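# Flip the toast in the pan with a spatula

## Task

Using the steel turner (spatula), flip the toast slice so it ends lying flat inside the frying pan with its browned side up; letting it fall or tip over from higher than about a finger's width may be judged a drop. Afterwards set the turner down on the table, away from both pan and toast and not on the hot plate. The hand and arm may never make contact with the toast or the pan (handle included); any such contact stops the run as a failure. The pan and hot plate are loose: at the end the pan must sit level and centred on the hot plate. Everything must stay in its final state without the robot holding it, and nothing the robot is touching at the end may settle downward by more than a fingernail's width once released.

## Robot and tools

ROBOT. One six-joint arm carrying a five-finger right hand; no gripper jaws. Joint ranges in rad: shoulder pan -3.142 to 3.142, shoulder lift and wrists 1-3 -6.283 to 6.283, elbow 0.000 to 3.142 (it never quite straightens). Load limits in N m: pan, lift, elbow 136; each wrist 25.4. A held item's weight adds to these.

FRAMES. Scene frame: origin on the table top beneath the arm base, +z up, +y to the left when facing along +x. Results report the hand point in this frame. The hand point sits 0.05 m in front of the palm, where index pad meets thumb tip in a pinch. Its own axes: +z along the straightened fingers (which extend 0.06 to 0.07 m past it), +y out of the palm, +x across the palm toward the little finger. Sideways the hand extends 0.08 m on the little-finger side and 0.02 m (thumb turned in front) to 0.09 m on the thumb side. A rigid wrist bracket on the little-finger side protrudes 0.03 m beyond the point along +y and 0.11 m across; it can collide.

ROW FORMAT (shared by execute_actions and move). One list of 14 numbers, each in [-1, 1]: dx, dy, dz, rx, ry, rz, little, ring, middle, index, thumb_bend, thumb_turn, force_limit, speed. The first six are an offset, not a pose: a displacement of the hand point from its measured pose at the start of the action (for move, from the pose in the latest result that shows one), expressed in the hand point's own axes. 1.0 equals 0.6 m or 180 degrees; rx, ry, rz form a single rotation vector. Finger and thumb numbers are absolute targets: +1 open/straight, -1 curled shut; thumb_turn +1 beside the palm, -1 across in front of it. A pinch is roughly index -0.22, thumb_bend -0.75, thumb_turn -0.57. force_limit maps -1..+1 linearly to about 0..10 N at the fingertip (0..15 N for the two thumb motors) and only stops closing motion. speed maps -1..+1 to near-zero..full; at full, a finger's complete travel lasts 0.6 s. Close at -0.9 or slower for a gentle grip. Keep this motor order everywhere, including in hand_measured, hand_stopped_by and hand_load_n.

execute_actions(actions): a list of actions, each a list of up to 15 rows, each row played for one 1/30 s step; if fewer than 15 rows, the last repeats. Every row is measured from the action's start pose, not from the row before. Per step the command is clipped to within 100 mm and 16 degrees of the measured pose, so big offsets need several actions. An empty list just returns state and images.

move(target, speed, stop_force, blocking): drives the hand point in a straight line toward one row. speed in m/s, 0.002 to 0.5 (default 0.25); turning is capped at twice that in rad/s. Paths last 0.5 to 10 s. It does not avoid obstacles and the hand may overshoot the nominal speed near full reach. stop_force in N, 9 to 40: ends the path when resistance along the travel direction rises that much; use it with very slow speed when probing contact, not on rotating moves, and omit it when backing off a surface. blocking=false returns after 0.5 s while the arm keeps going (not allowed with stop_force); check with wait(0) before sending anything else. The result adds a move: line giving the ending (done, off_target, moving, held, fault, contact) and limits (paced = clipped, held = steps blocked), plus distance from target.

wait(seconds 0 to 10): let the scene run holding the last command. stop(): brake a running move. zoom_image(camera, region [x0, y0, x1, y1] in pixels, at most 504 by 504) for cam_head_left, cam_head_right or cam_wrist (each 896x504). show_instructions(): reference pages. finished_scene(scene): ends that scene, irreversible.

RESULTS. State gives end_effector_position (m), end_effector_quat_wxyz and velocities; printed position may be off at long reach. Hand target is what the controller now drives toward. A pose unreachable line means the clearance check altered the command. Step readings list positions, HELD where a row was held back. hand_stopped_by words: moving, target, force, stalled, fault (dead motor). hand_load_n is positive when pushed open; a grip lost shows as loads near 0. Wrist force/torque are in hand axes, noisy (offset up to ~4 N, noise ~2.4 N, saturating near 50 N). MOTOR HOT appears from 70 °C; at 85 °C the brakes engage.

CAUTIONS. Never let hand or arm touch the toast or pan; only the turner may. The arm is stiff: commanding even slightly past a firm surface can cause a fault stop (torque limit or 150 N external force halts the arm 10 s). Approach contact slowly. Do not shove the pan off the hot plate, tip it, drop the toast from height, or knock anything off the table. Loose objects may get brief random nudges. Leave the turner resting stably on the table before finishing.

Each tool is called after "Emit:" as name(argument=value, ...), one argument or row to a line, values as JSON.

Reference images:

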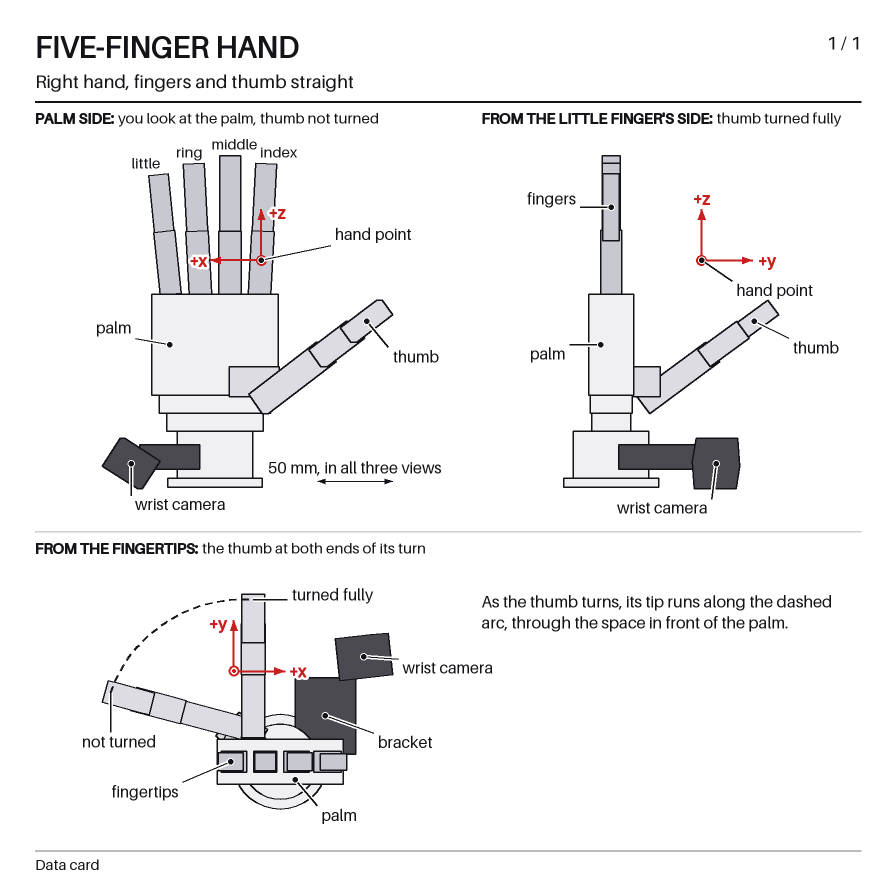

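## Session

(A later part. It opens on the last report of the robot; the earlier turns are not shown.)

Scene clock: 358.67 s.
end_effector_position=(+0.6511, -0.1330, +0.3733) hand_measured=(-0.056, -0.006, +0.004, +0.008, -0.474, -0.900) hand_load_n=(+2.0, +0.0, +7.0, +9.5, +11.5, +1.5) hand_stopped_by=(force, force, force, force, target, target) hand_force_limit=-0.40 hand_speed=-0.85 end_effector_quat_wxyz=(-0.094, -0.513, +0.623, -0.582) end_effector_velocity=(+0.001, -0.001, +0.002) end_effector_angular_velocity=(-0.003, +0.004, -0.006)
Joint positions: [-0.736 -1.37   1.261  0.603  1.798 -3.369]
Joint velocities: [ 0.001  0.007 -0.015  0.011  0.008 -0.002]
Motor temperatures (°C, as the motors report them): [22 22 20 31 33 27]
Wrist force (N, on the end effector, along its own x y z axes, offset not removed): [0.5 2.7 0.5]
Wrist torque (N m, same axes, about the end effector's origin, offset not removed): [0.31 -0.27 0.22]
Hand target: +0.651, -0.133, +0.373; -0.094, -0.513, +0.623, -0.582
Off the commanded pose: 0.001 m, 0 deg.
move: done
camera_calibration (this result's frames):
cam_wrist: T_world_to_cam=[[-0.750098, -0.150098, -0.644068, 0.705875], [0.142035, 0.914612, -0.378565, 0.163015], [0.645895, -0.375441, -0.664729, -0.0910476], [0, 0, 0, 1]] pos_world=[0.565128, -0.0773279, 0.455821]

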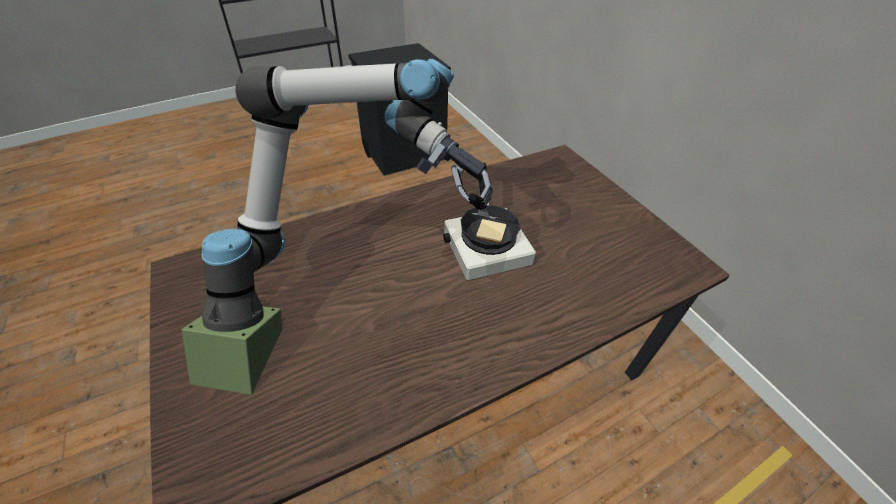

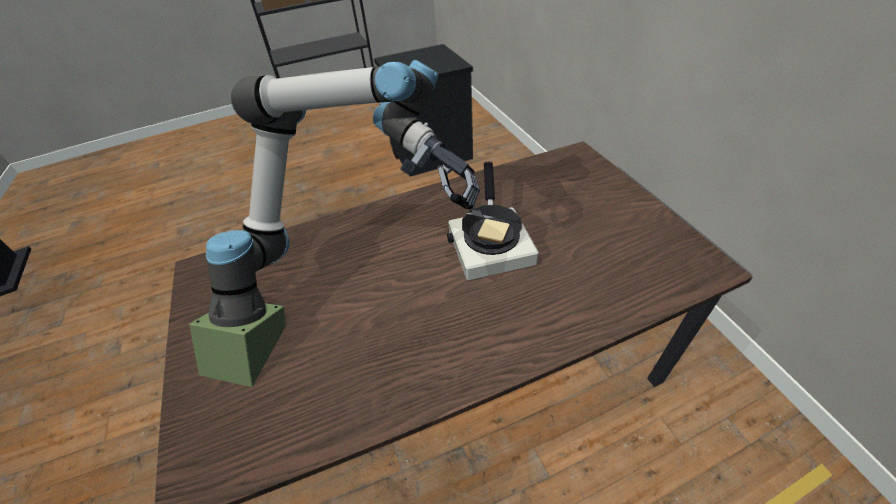

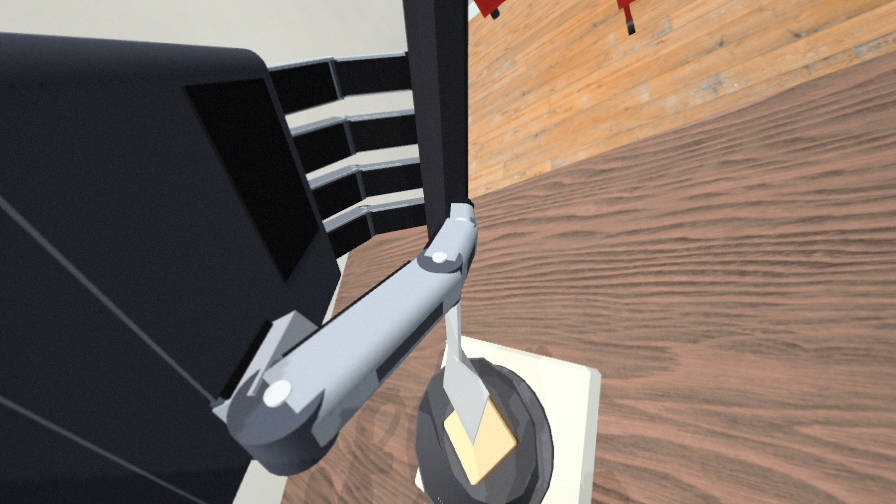

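Emit:
execute_actions(
  actions=[],
)

Scene clock: 371.63 s.
end_effector_position=(+0.6512, -0.1330, +0.3735) hand_measured=(-0.056, -0.006, +0.004, +0.008, -0.474, -0.900) hand_load_n=(+2.0, +0.0, +7.0, +9.5, +11.5, +1.5) hand_stopped_by=(force, force, force, force, target, target) hand_force_limit=-0.40 hand_speed=-0.85 end_effector_quat_wxyz=(-0.094, -0.513, +0.623, -0.582) end_effector_velocity=(+0.000, -0.000, +0.000) end_effector_angular_velocity=(-0.000, -0.000, -0.000)
Joint positions: [-0.736 -1.37   1.26   0.604  1.799 -3.37 ]
Joint velocities: [-0.     0.    -0.001  0.    -0.     0.   ]
Motor temperatures (°C, as the motors report them): [22 22 20 31 33 27]
Wrist force (N, on the end effector, along its own x y z axes, offset not removed): [-0.4 2.6 0.0]
Wrist torque (N m, same axes, about the end effector's origin, offset not removed): [0.29 -0.02 0.22]
Hand target: +0.651, -0.133, +0.373; -0.094, -0.513, +0.623, -0.582
Off the commanded pose: 0.001 m, 0 deg.
camera_calibration (this result's frames):
cam_wrist: T_world_to_cam=[[-0.750407, -0.149896, -0.643756, 0.706172], [0.142359, 0.914436, -0.378866, 0.162984], [0.645464, -0.375948, -0.66486, -0.0907642], [0, 0, 0, 1]] pos_world=[0.565299, -0.0773088, 0.456006]

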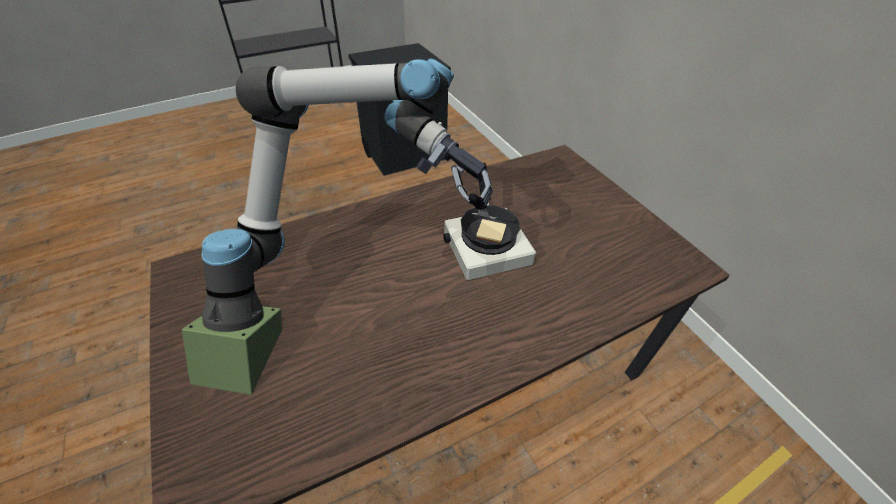

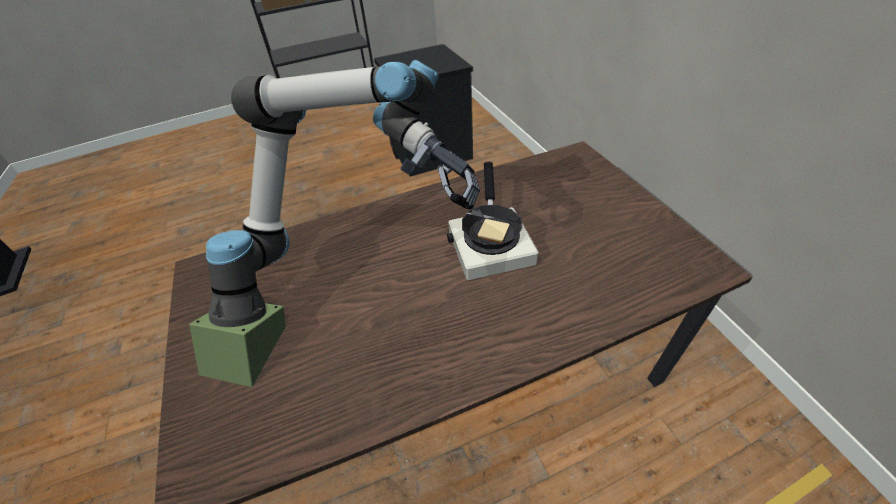

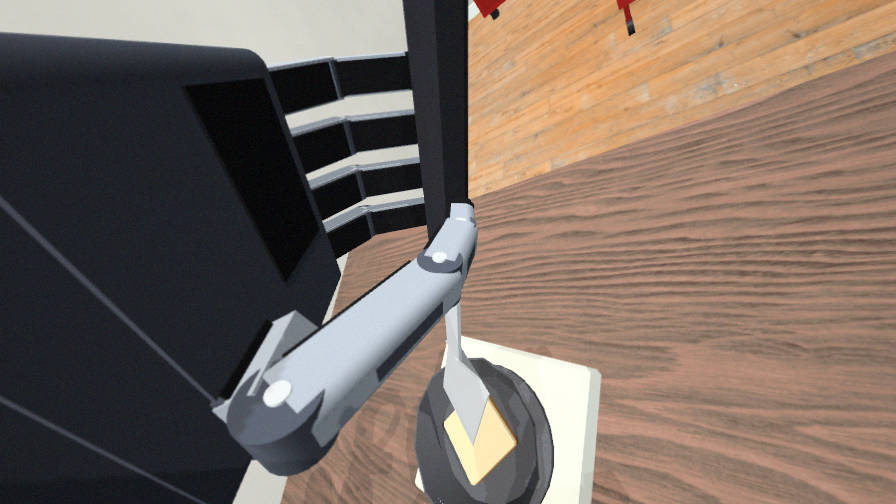

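Emit:
zoom_image(
  camera="cam_wrist",
  region=[390, 324, 630, 504],
)

Emit:
zoom_image(
  camera="cam_head_right",
  region=[420, 150, 580, 290],
)

Region (390, 324, 630, 504) of cam_wrist's 896x504 image, scaled by 2.100, with more detail than that image has; it fills the top 378 rows of this view, and the rest is white.

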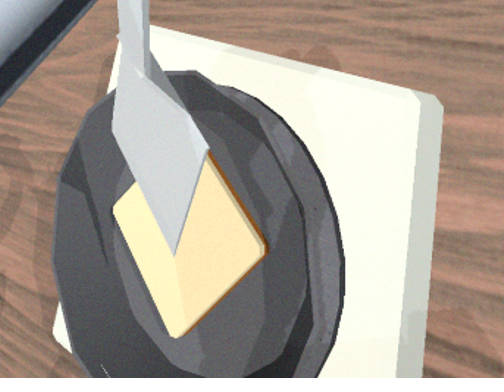

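Region (420, 150, 580, 290) of cam_head_right's 896x504 image, scaled by 3.150, with more detail than that image has; it fills the top 441 rows of this view, and the rest is white.

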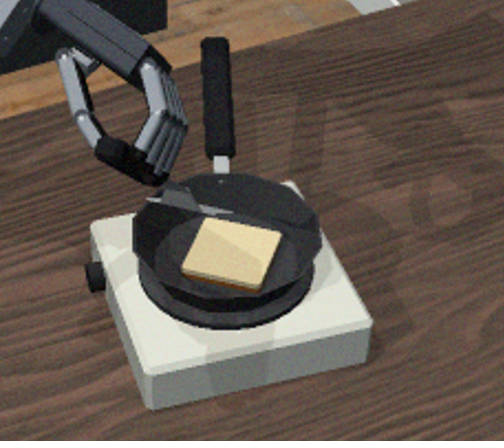

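Emit:
zoom_image(
  camera="cam_wrist",
  region=[410, 350, 564, 504],
)

Region (410, 350, 564, 504) of cam_wrist's 896x504 image, scaled by 3.273, with more detail than that image has.

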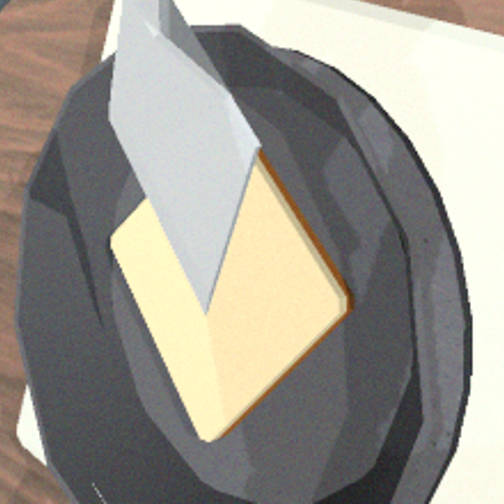

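Emit:
move(
  target=[-0.0157, 0.0646, 0.0685, 0.0108, 0.0006, -0.0306, -0.4, -0.4, -0.4, -0.4, -0.48, -0.9, -0.4, -0.85],
  speed=0.08,
)

Scene clock: 421.67 s.
end_effector_position=(+0.6463, -0.1697, +0.3300) hand_measured=(-0.056, -0.006, +0.004, +0.008, -0.474, -0.900) hand_load_n=(+2.0, +0.0, +7.0, +9.5, +11.5, +1.5) hand_stopped_by=(force, force, force, force, target, target) hand_force_limit=-0.40 hand_speed=-0.85 end_effector_quat_wxyz=(+0.114, +0.544, -0.588, +0.588) end_effector_velocity=(-0.000, -0.002, -0.001) end_effector_angular_velocity=(-0.004, +0.004, +0.003)
Joint positions: [-0.745 -1.355  1.39   0.424  1.783 -3.477]
Joint velocities: [-0.002  0.001  0.005 -0.008 -0.001 -0.007]
Motor temperatures (°C, as the motors report them): [22 22 20 31 33 27]
Wrist force (N, on the end effector, along its own x y z axes, offset not removed): [0.8 0.7 1.1]
Wrist torque (N m, same axes, about the end effector's origin, offset not removed): [0.07 -0.22 0.36]
Hand target: +0.646, -0.170, +0.330; +0.114, +0.544, -0.588, +0.588
Off the commanded pose: 0.000 m, 0 deg.
move: done
camera_calibration (this result's frames):
cam_wrist: T_world_to_cam=[[-0.777816, -0.228378, -0.58553, 0.654165], [0.0703321, 0.894162, -0.442185, 0.24478], [0.624544, -0.38512, -0.679431, -0.113518], [0, 0, 0, 1]] pos_world=[0.562502, -0.113194, 0.414143]

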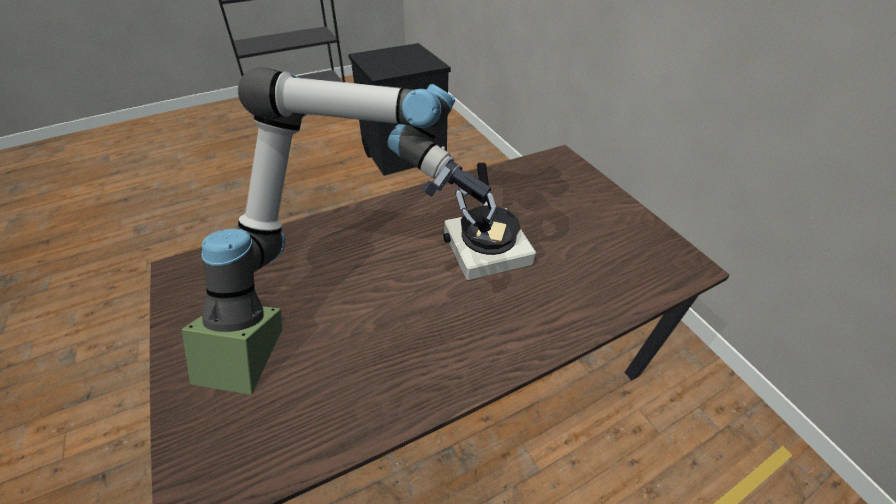

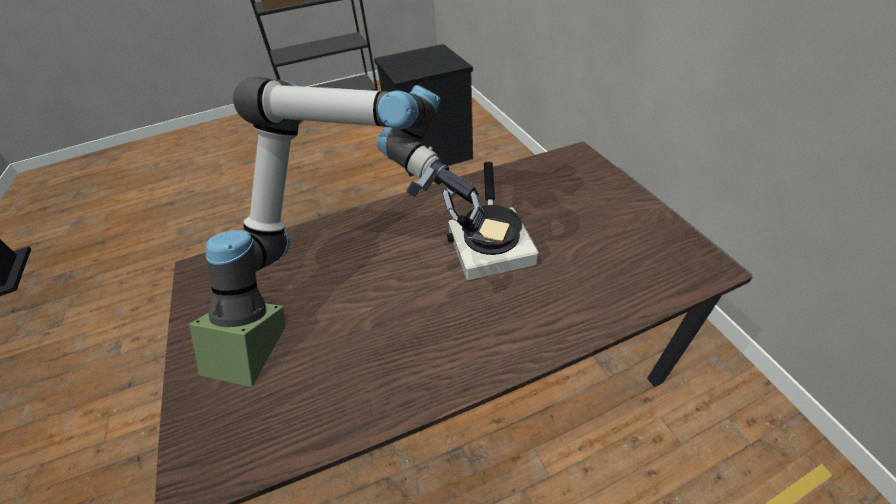

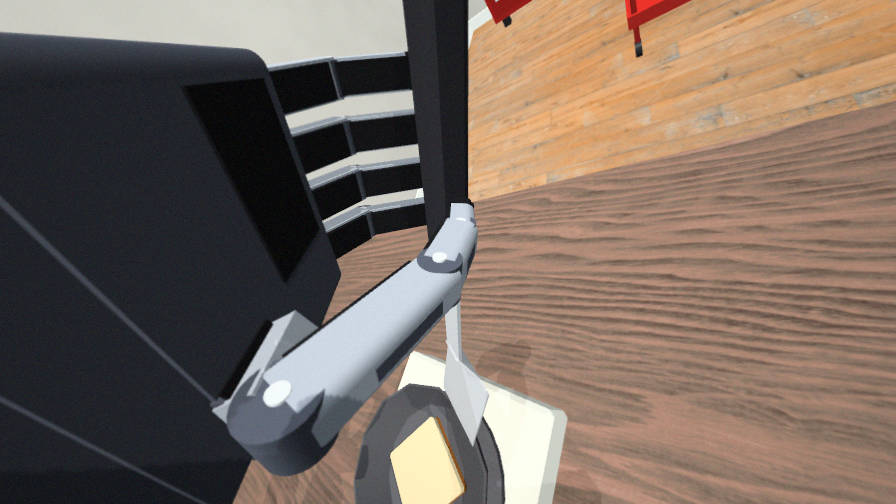

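Emit:
zoom_image(
  camera="cam_wrist",
  region=[350, 350, 520, 504],
)

Region (350, 350, 520, 504) of cam_wrist's 896x504 image, scaled by 2.965, with more detail than that image has; it fills the top 457 rows of this view, and the rest is white.

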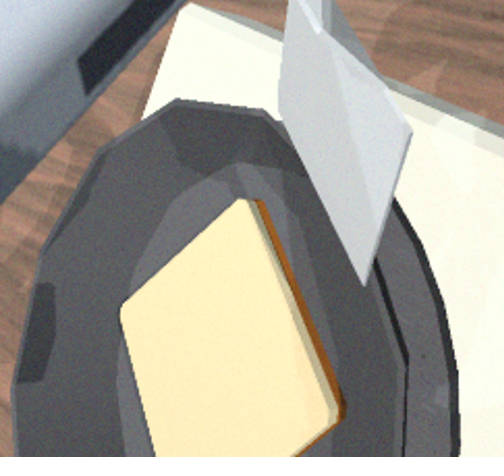

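Emit:
move(
  target=[0.0095, 0.0236, -0.0811, 0, 0, 0, -0.4, -0.4, -0.4, -0.4, -0.48, -0.9, -0.4, -0.85],
  speed=0.08,
)

Scene clock: 442.00 s.
end_effector_position=(+0.6087, -0.1370, +0.3401) hand_measured=(-0.056, -0.006, +0.004, +0.008, -0.474, -0.900) hand_load_n=(+2.0, +0.0, +7.0, +9.5, +11.5, +1.5) hand_stopped_by=(force, force, force, force, target, target) hand_force_limit=-0.40 hand_speed=-0.85 end_effector_quat_wxyz=(+0.114, +0.544, -0.588, +0.588) end_effector_velocity=(-0.001, +0.001, +0.000) end_effector_angular_velocity=(-0.001, +0.001, +0.001)
Joint positions: [-0.744 -1.473  1.498  0.434  1.784 -3.476]
Joint velocities: [ 0.    -0.004  0.003  0.     0.    -0.001]
Motor temperatures (°C, as the motors report them): [22 22 20 31 33 27]
Wrist force (N, on the end effector, along its own x y z axes, offset not removed): [-0.5 2.6 -0.6]
Wrist torque (N m, same axes, about the end effector's origin, offset not removed): [0.34 0.06 0.33]
Hand target: +0.609, -0.137, +0.340; +0.114, +0.544, -0.588, +0.588
Off the commanded pose: 0.000 m, 0 deg.
move: done
camera_calibration (this result's frames):
cam_wrist: T_world_to_cam=[[-0.777837, -0.228344, -0.585516, 0.638274], [0.0703897, 0.894143, -0.442215, 0.222613], [0.624512, -0.385185, -0.679424, -0.0706119], [0, 0, 0, 1]] pos_world=[0.524902, -0.0805005, 0.424187]

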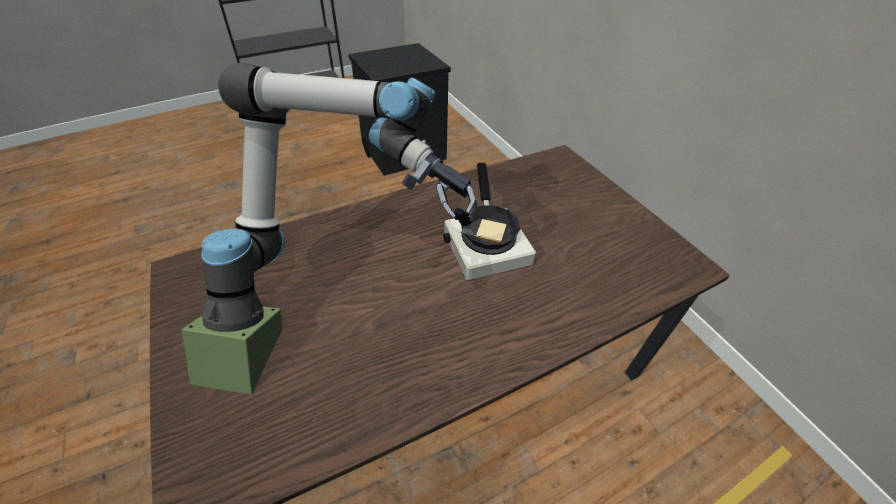

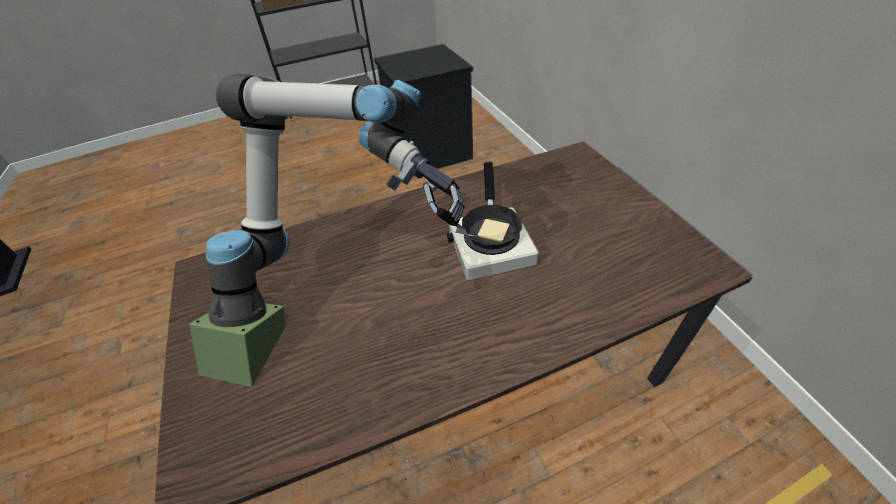

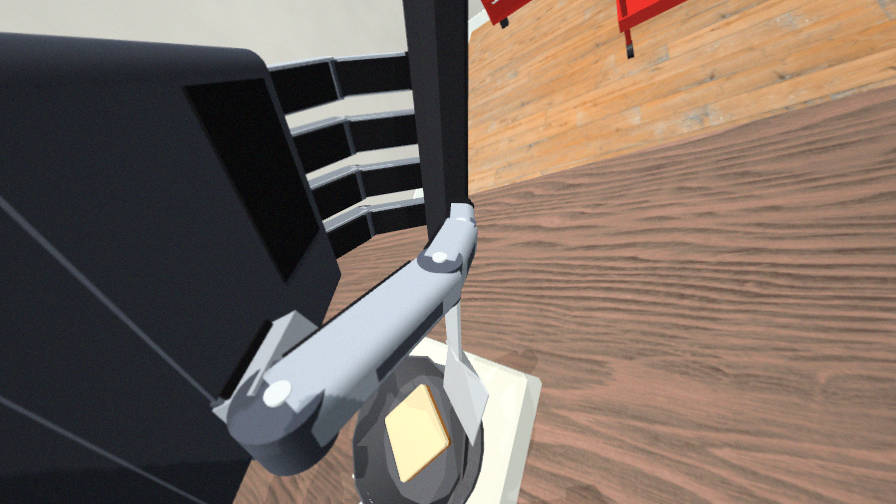

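Emit:
zoom_image(
  camera="cam_wrist",
  region=[340, 344, 500, 504],
)

Emit:
zoom_image(
  camera="cam_wrist",
  region=[400, 375, 470, 455],
)

Region (340, 344, 500, 504) of cam_wrist's 896x504 image, scaled by 3.150, with more detail than that image has.

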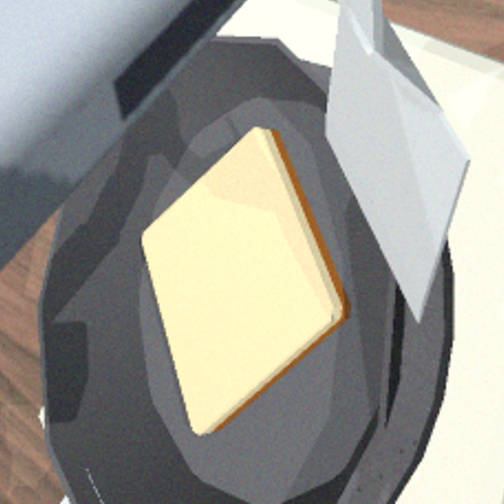

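Region (400, 375, 470, 455) of cam_wrist's 896x504 image, scaled by 6.300, with more detail than that image has; it fills the left 441 columns of this view, and the rest is white.

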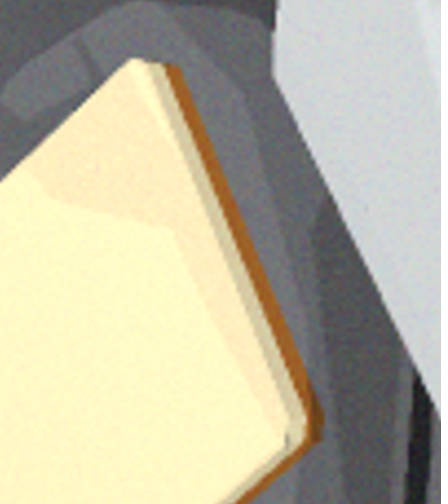

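Emit:
move(
  target=[-0.0338, -0.0310, 0.0837, 0, 0, 0, -0.4, -0.4, -0.4, -0.4, -0.48, -0.9, -0.4, -0.85],
  speed=0.08,
)

Emit:
move(
  target=[-0.0829, -0.0089, -0.0003, 0, 0, 0, -0.4, -0.4, -0.4, -0.4, -0.48, -0.9, -0.4, -0.85],
  speed=0.04,
)

Emit:
zoom_image(
  camera="cam_wrist",
  region=[370, 344, 530, 504],
)

Scene clock: 470.93 s.
end_effector_position=(+0.6560, -0.1624, +0.3209) hand_measured=(-0.056, -0.006, +0.004, +0.008, -0.474, -0.900) hand_load_n=(+2.0, +0.0, +7.0, +9.5, +11.5, +1.5) hand_stopped_by=(force, force, force, force, target, target) hand_force_limit=-0.40 hand_speed=-0.85 end_effector_quat_wxyz=(+0.114, +0.544, -0.588, +0.588) end_effector_velocity=(+0.002, -0.001, -0.000) end_effector_angular_velocity=(-0.001, -0.000, +0.000)
Joint positions: [-0.712 -1.334  1.371  0.425  1.812 -3.462]
Joint velocities: [ 0.001  0.005 -0.006 -0.     0.001 -0.   ]
Motor temperatures (°C, as the motors report them): [22 22 20 31 33 27]
Wrist force (N, on the end effector, along its own x y z axes, offset not removed): [-0.9 3.4 -0.8]
Wrist torque (N m, same axes, about the end effector's origin, offset not removed): [0.54 0.02 0.25]
Hand target: +0.656, -0.163, +0.321; +0.114, +0.544, -0.588, +0.588
Off the commanded pose: 0.000 m, 0 deg.
move: done
camera_calibration (this result's frames):
cam_wrist: T_world_to_cam=[[-0.777801, -0.22837, -0.585553, 0.65807], [0.0703733, 0.89415, -0.442203, 0.233486], [0.624558, -0.385153, -0.679399, -0.123066], [0, 0, 0, 1]] pos_world=[0.572278, -0.105887, 0.404972]

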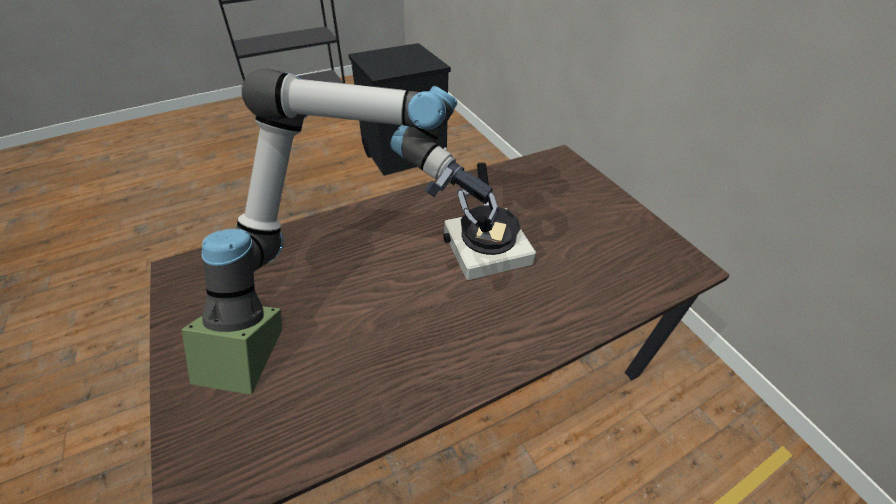

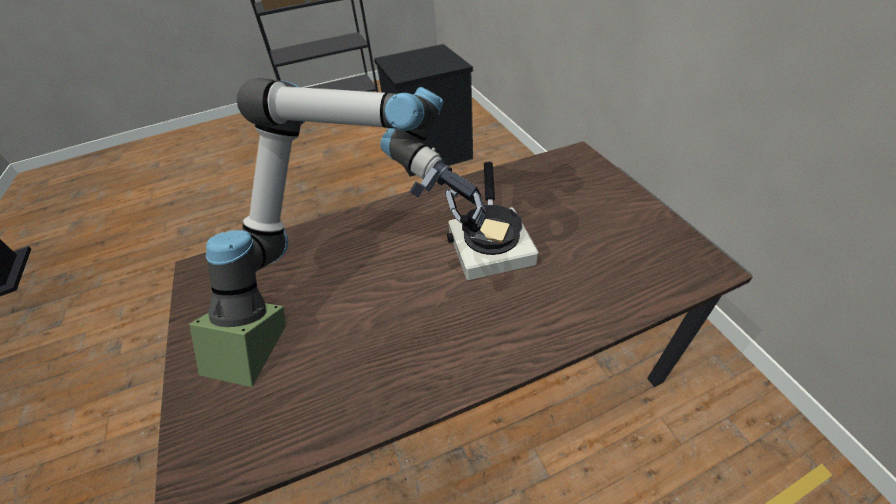

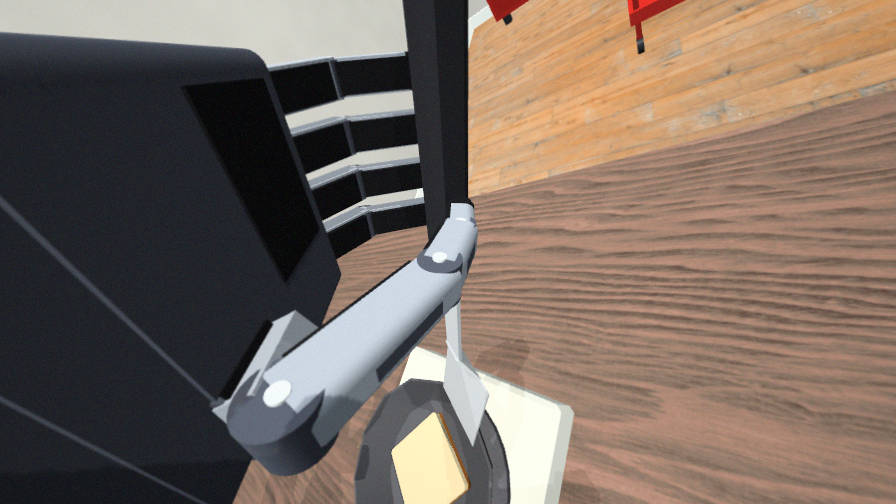

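Scene clock: 472.50 s.
end_effector_position=(+0.6791, -0.1358, +0.2856) hand_measured=(-0.056, -0.006, +0.004, +0.008, -0.474, -0.900) hand_load_n=(+2.0, +0.0, +7.0, +9.5, +11.5, +1.5) hand_stopped_by=(force, force, force, force, target, target) hand_force_limit=-0.40 hand_speed=-0.85 end_effector_quat_wxyz=(+0.114, +0.544, -0.588, +0.588) end_effector_velocity=(+0.001, +0.001, -0.001) end_effector_angular_velocity=(+0.001, -0.002, -0.001)
Joint positions: [-0.61  -1.277  1.337  0.417  1.904 -3.414]
Joint velocities: [ 0.004  0.003 -0.002 -0.     0.004  0.005]
Motor temperatures (°C, as the motors report them): [22 22 20 31 33 27]
Wrist force (N, on the end effector, along its own x y z axes, offset not removed): [0.2 3.2 0.2]
Wrist torque (N m, same axes, about the end effector's origin, offset not removed): [0.54 -0.11 0.31]
Hand target: +0.679, -0.136, +0.286; +0.114, +0.544, -0.588, +0.588
Off the commanded pose: 0.000 m, 0 deg.
move: done
camera_calibration (this result's frames):
cam_wrist: T_world_to_cam=[[-0.777749, -0.228356, -0.585628, 0.661443], [0.070371, 0.894186, -0.44213, 0.192445], [0.624624, -0.385077, -0.679383, -0.151147], [0, 0, 0, 1]] pos_world=[0.595304, -0.0792404, 0.369759]

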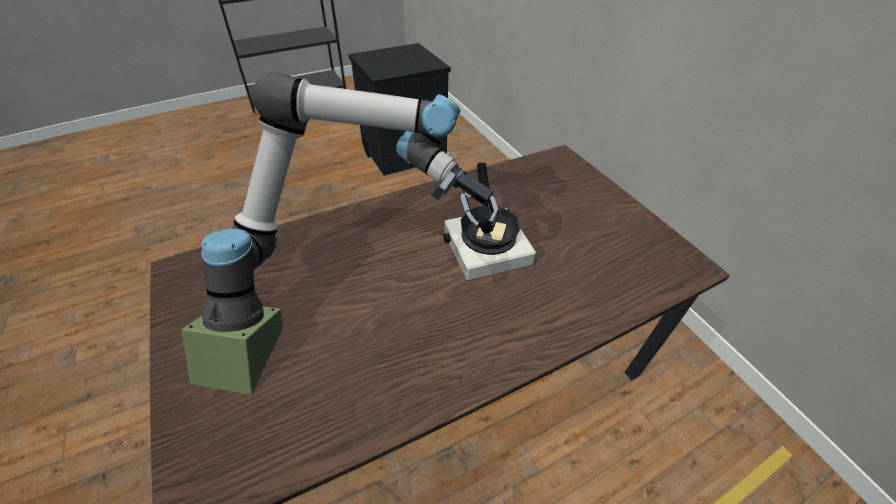

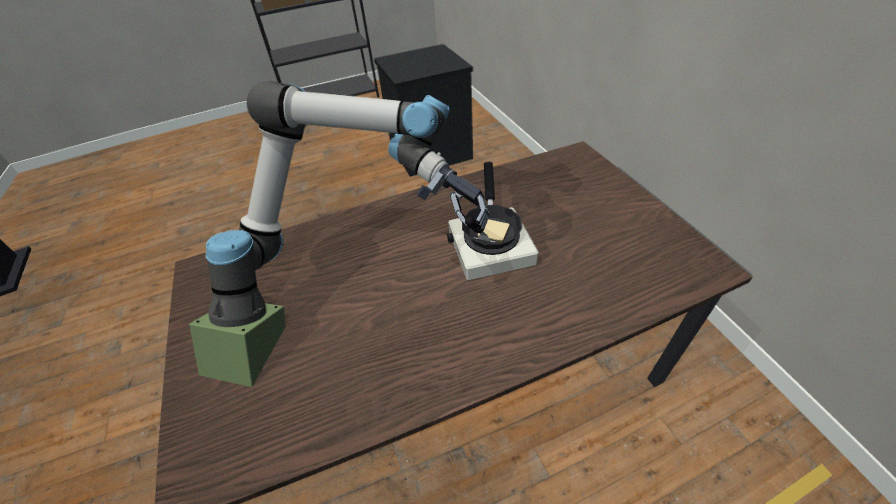

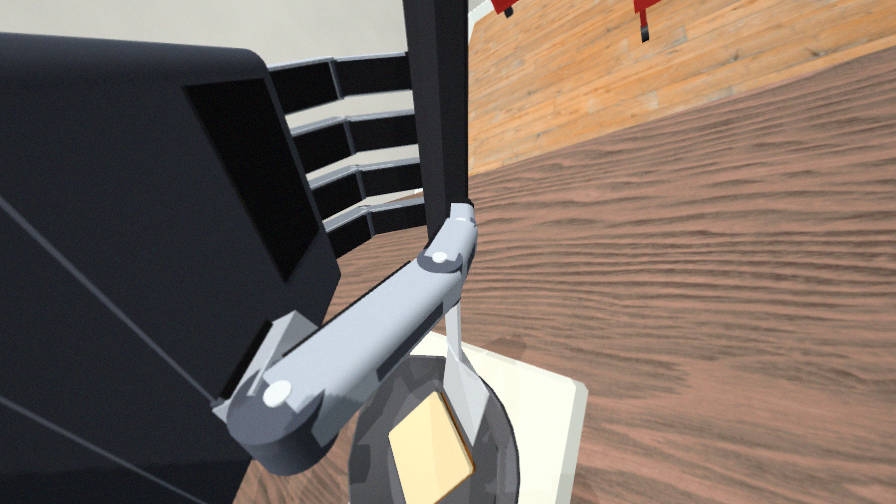

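Region (370, 344, 530, 504) of cam_wrist's 896x504 image, scaled by 3.150, with more detail than that image has.

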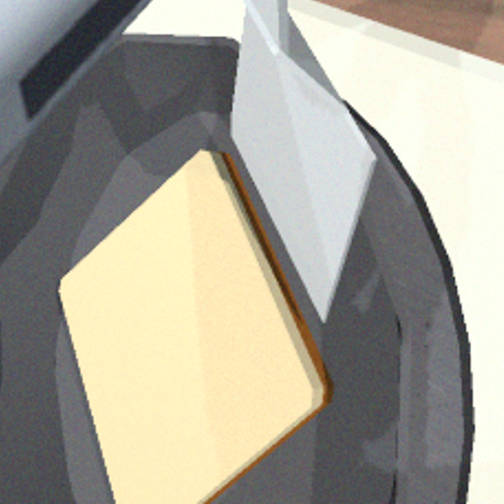

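Emit:
zoom_image(
  camera="cam_wrist",
  region=[420, 380, 500, 480],
)

Region (420, 380, 500, 480) of cam_wrist's 896x504 image, scaled by 5.040, with more detail than that image has; it fills the left 403 columns of this view, and the rest is white.

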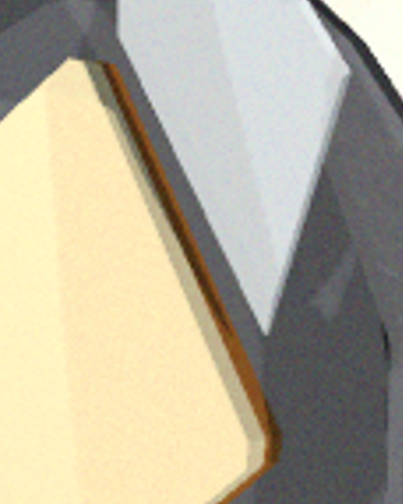

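Emit:
move(
  target=[-0.0331, -0.0036, -0.0001, 0, 0, 0, -0.4, -0.4, -0.4, -0.4, -0.48, -0.9, -0.4, -0.85],
  speed=0.02,
)

Emit:
zoom_image(
  camera="cam_wrist",
  region=[420, 375, 500, 475],
)

Scene clock: 484.83 s.
end_effector_position=(+0.6883, -0.1252, +0.2717) hand_measured=(-0.056, -0.006, +0.004, +0.008, -0.474, -0.900) hand_load_n=(+2.0, +0.0, +7.0, +9.5, +11.5, +1.5) hand_stopped_by=(force, force, force, force, target, target) hand_force_limit=-0.40 hand_speed=-0.85 end_effector_quat_wxyz=(+0.114, +0.544, -0.588, +0.588) end_effector_velocity=(+0.000, +0.001, -0.002) end_effector_angular_velocity=(-0.000, +0.003, +0.000)
Joint positions: [-0.571 -1.251  1.318  0.416  1.938 -3.395]
Joint velocities: [ 0.003  0.002 -0.001  0.001  0.002 -0.001]
Motor temperatures (°C, as the motors report them): [22 22 20 31 33 27]
Wrist force (N, on the end effector, along its own x y z axes, offset not removed): [-0.4 1.0 0.6]
Wrist torque (N m, same axes, about the end effector's origin, offset not removed): [-0.02 -0.12 0.17]
Hand target: +0.688, -0.125, +0.272; +0.114, +0.544, -0.588, +0.588
Off the commanded pose: 0.000 m, 0 deg.
move: done
camera_calibration (this result's frames):
cam_wrist: T_world_to_cam=[[-0.777682, -0.228398, -0.585701, 0.662806], [0.0703619, 0.894191, -0.442121, 0.176132], [0.624708, -0.385041, -0.679326, -0.162395], [0, 0, 0, 1]] pos_world=[0.604508, -0.0686412, 0.355759]

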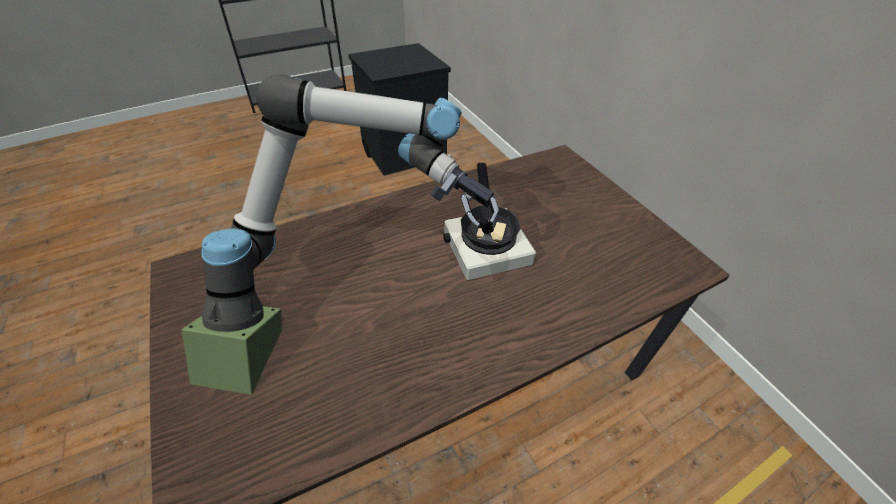

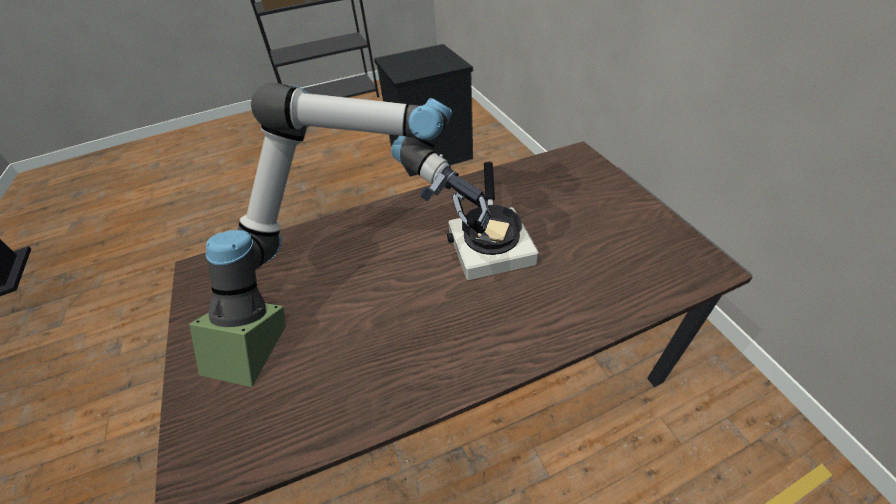

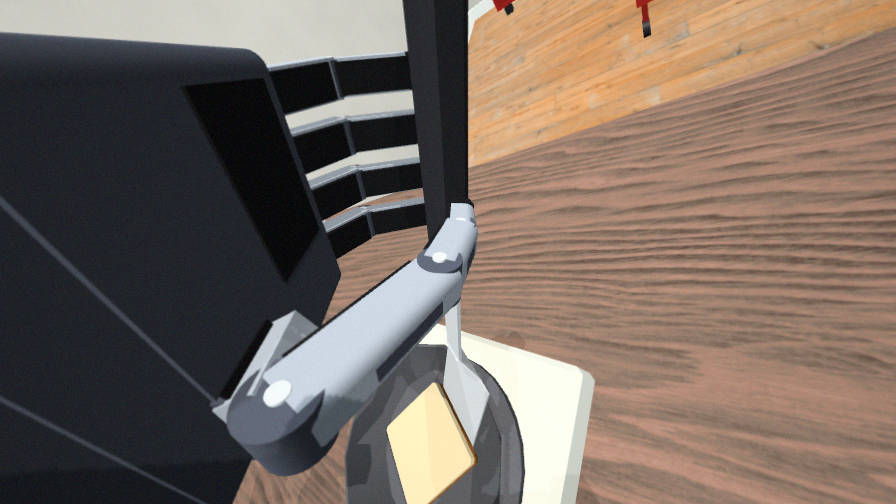

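Region (420, 375, 500, 475) of cam_wrist's 896x504 image, scaled by 5.040, with more detail than that image has; it fills the left 403 columns of this view, and the rest is white.

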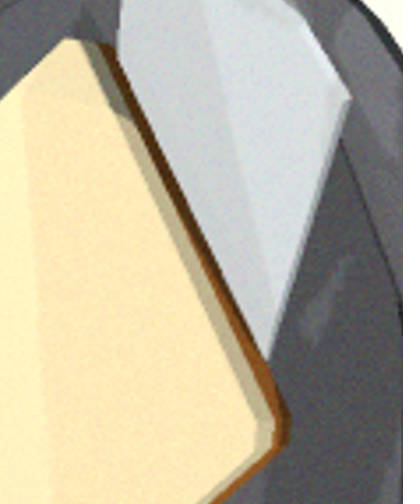

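Emit:
move(
  target=[-0.02205, 0.0063, 0.0037, 0, 0, 0, -0.4, -0.4, -0.4, -0.4, -0.48, -0.9, -0.4, -0.85],
  speed=0.012,
)

Emit:
zoom_image(
  camera="cam_wrist",
  region=[420, 375, 500, 475],
)

Scene clock: 490.03 s.
end_effector_position=(+0.6915, -0.1214, +0.2588) hand_measured=(-0.056, -0.006, +0.004, +0.008, -0.474, -0.900) hand_load_n=(+0.0, +0.5, +7.5, +9.0, +11.5, +0.0) hand_stopped_by=(force, force, force, force, target, target) hand_force_limit=-0.40 hand_speed=-0.85 end_effector_quat_wxyz=(+0.114, +0.544, -0.588, +0.588) end_effector_velocity=(+0.001, +0.001, -0.002) end_effector_angular_velocity=(+0.000, +0.001, +0.000)
Joint positions: [-0.55  -1.236  1.321  0.402  1.957 -3.384]
Joint velocities: [ 0.004  0.003 -0.001 -0.     0.003  0.001]
Motor temperatures (°C, as the motors report them): [22 22 20 31 33 27]
Wrist force (N, on the end effector, along its own x y z axes, offset not removed): [3.5 0.7 -1.0]
Wrist torque (N m, same axes, about the end effector's origin, offset not removed): [0.20 0.03 0.46]
Hand target: +0.692, -0.121, +0.259; +0.114, +0.544, -0.588, +0.588
Off the commanded pose: 0.000 m, 0 deg.
move: done
camera_calibration (this result's frames):
cam_wrist: T_world_to_cam=[[-0.777679, -0.228385, -0.58571, 0.658671], [0.0703707, 0.894197, -0.442108, 0.166873], [0.624711, -0.385035, -0.679327, -0.171692], [0, 0, 0, 1]] pos_world=[0.607749, -0.064894, 0.342931]

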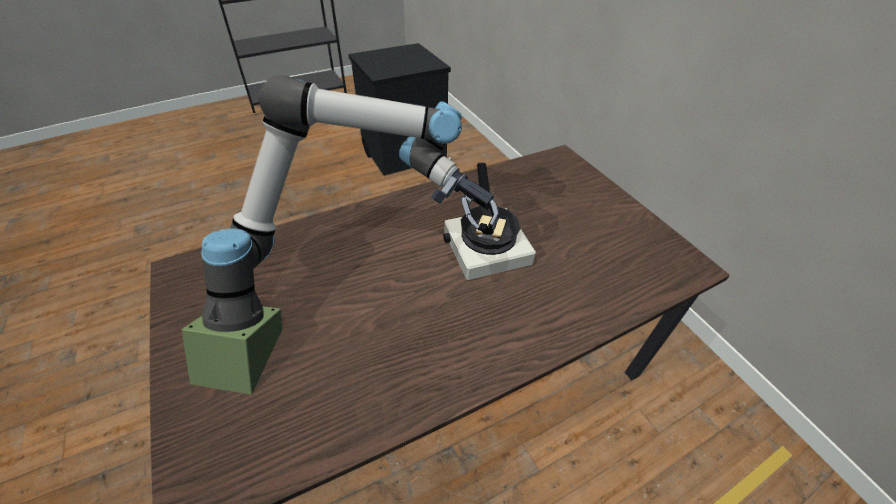

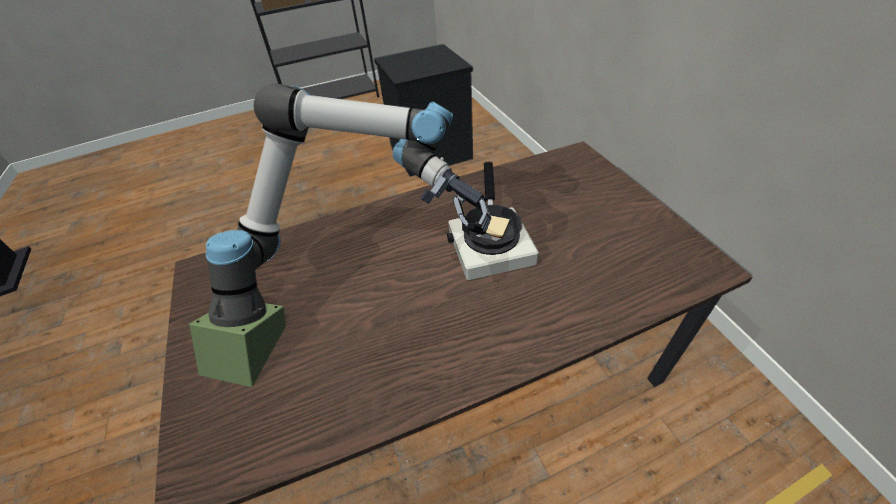

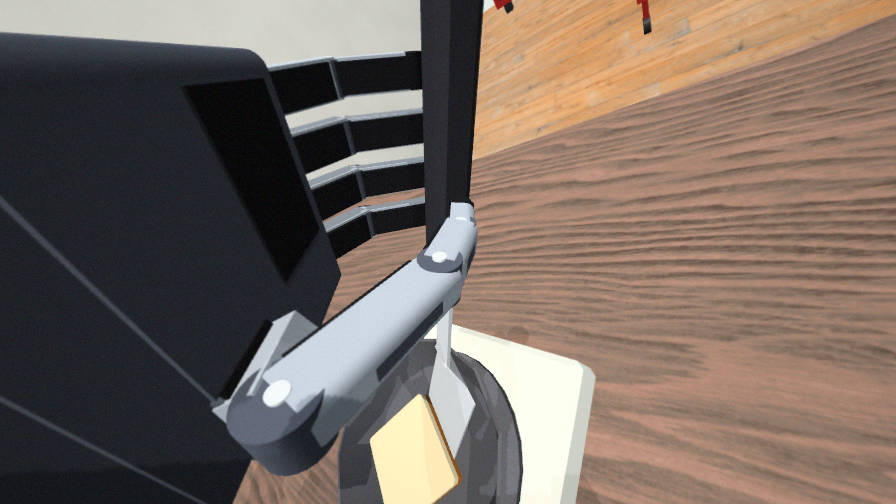

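Region (420, 375, 500, 475) of cam_wrist's 896x504 image, scaled by 5.040, with more detail than that image has; it fills the left 403 columns of this view, and the rest is white.

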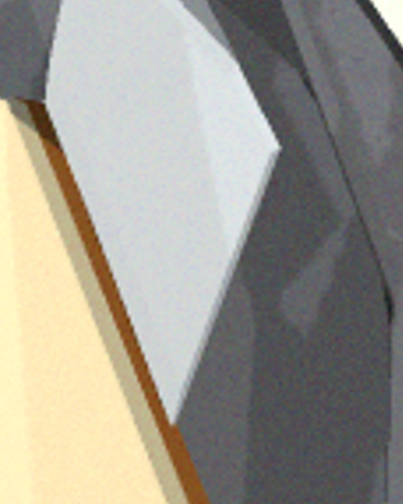

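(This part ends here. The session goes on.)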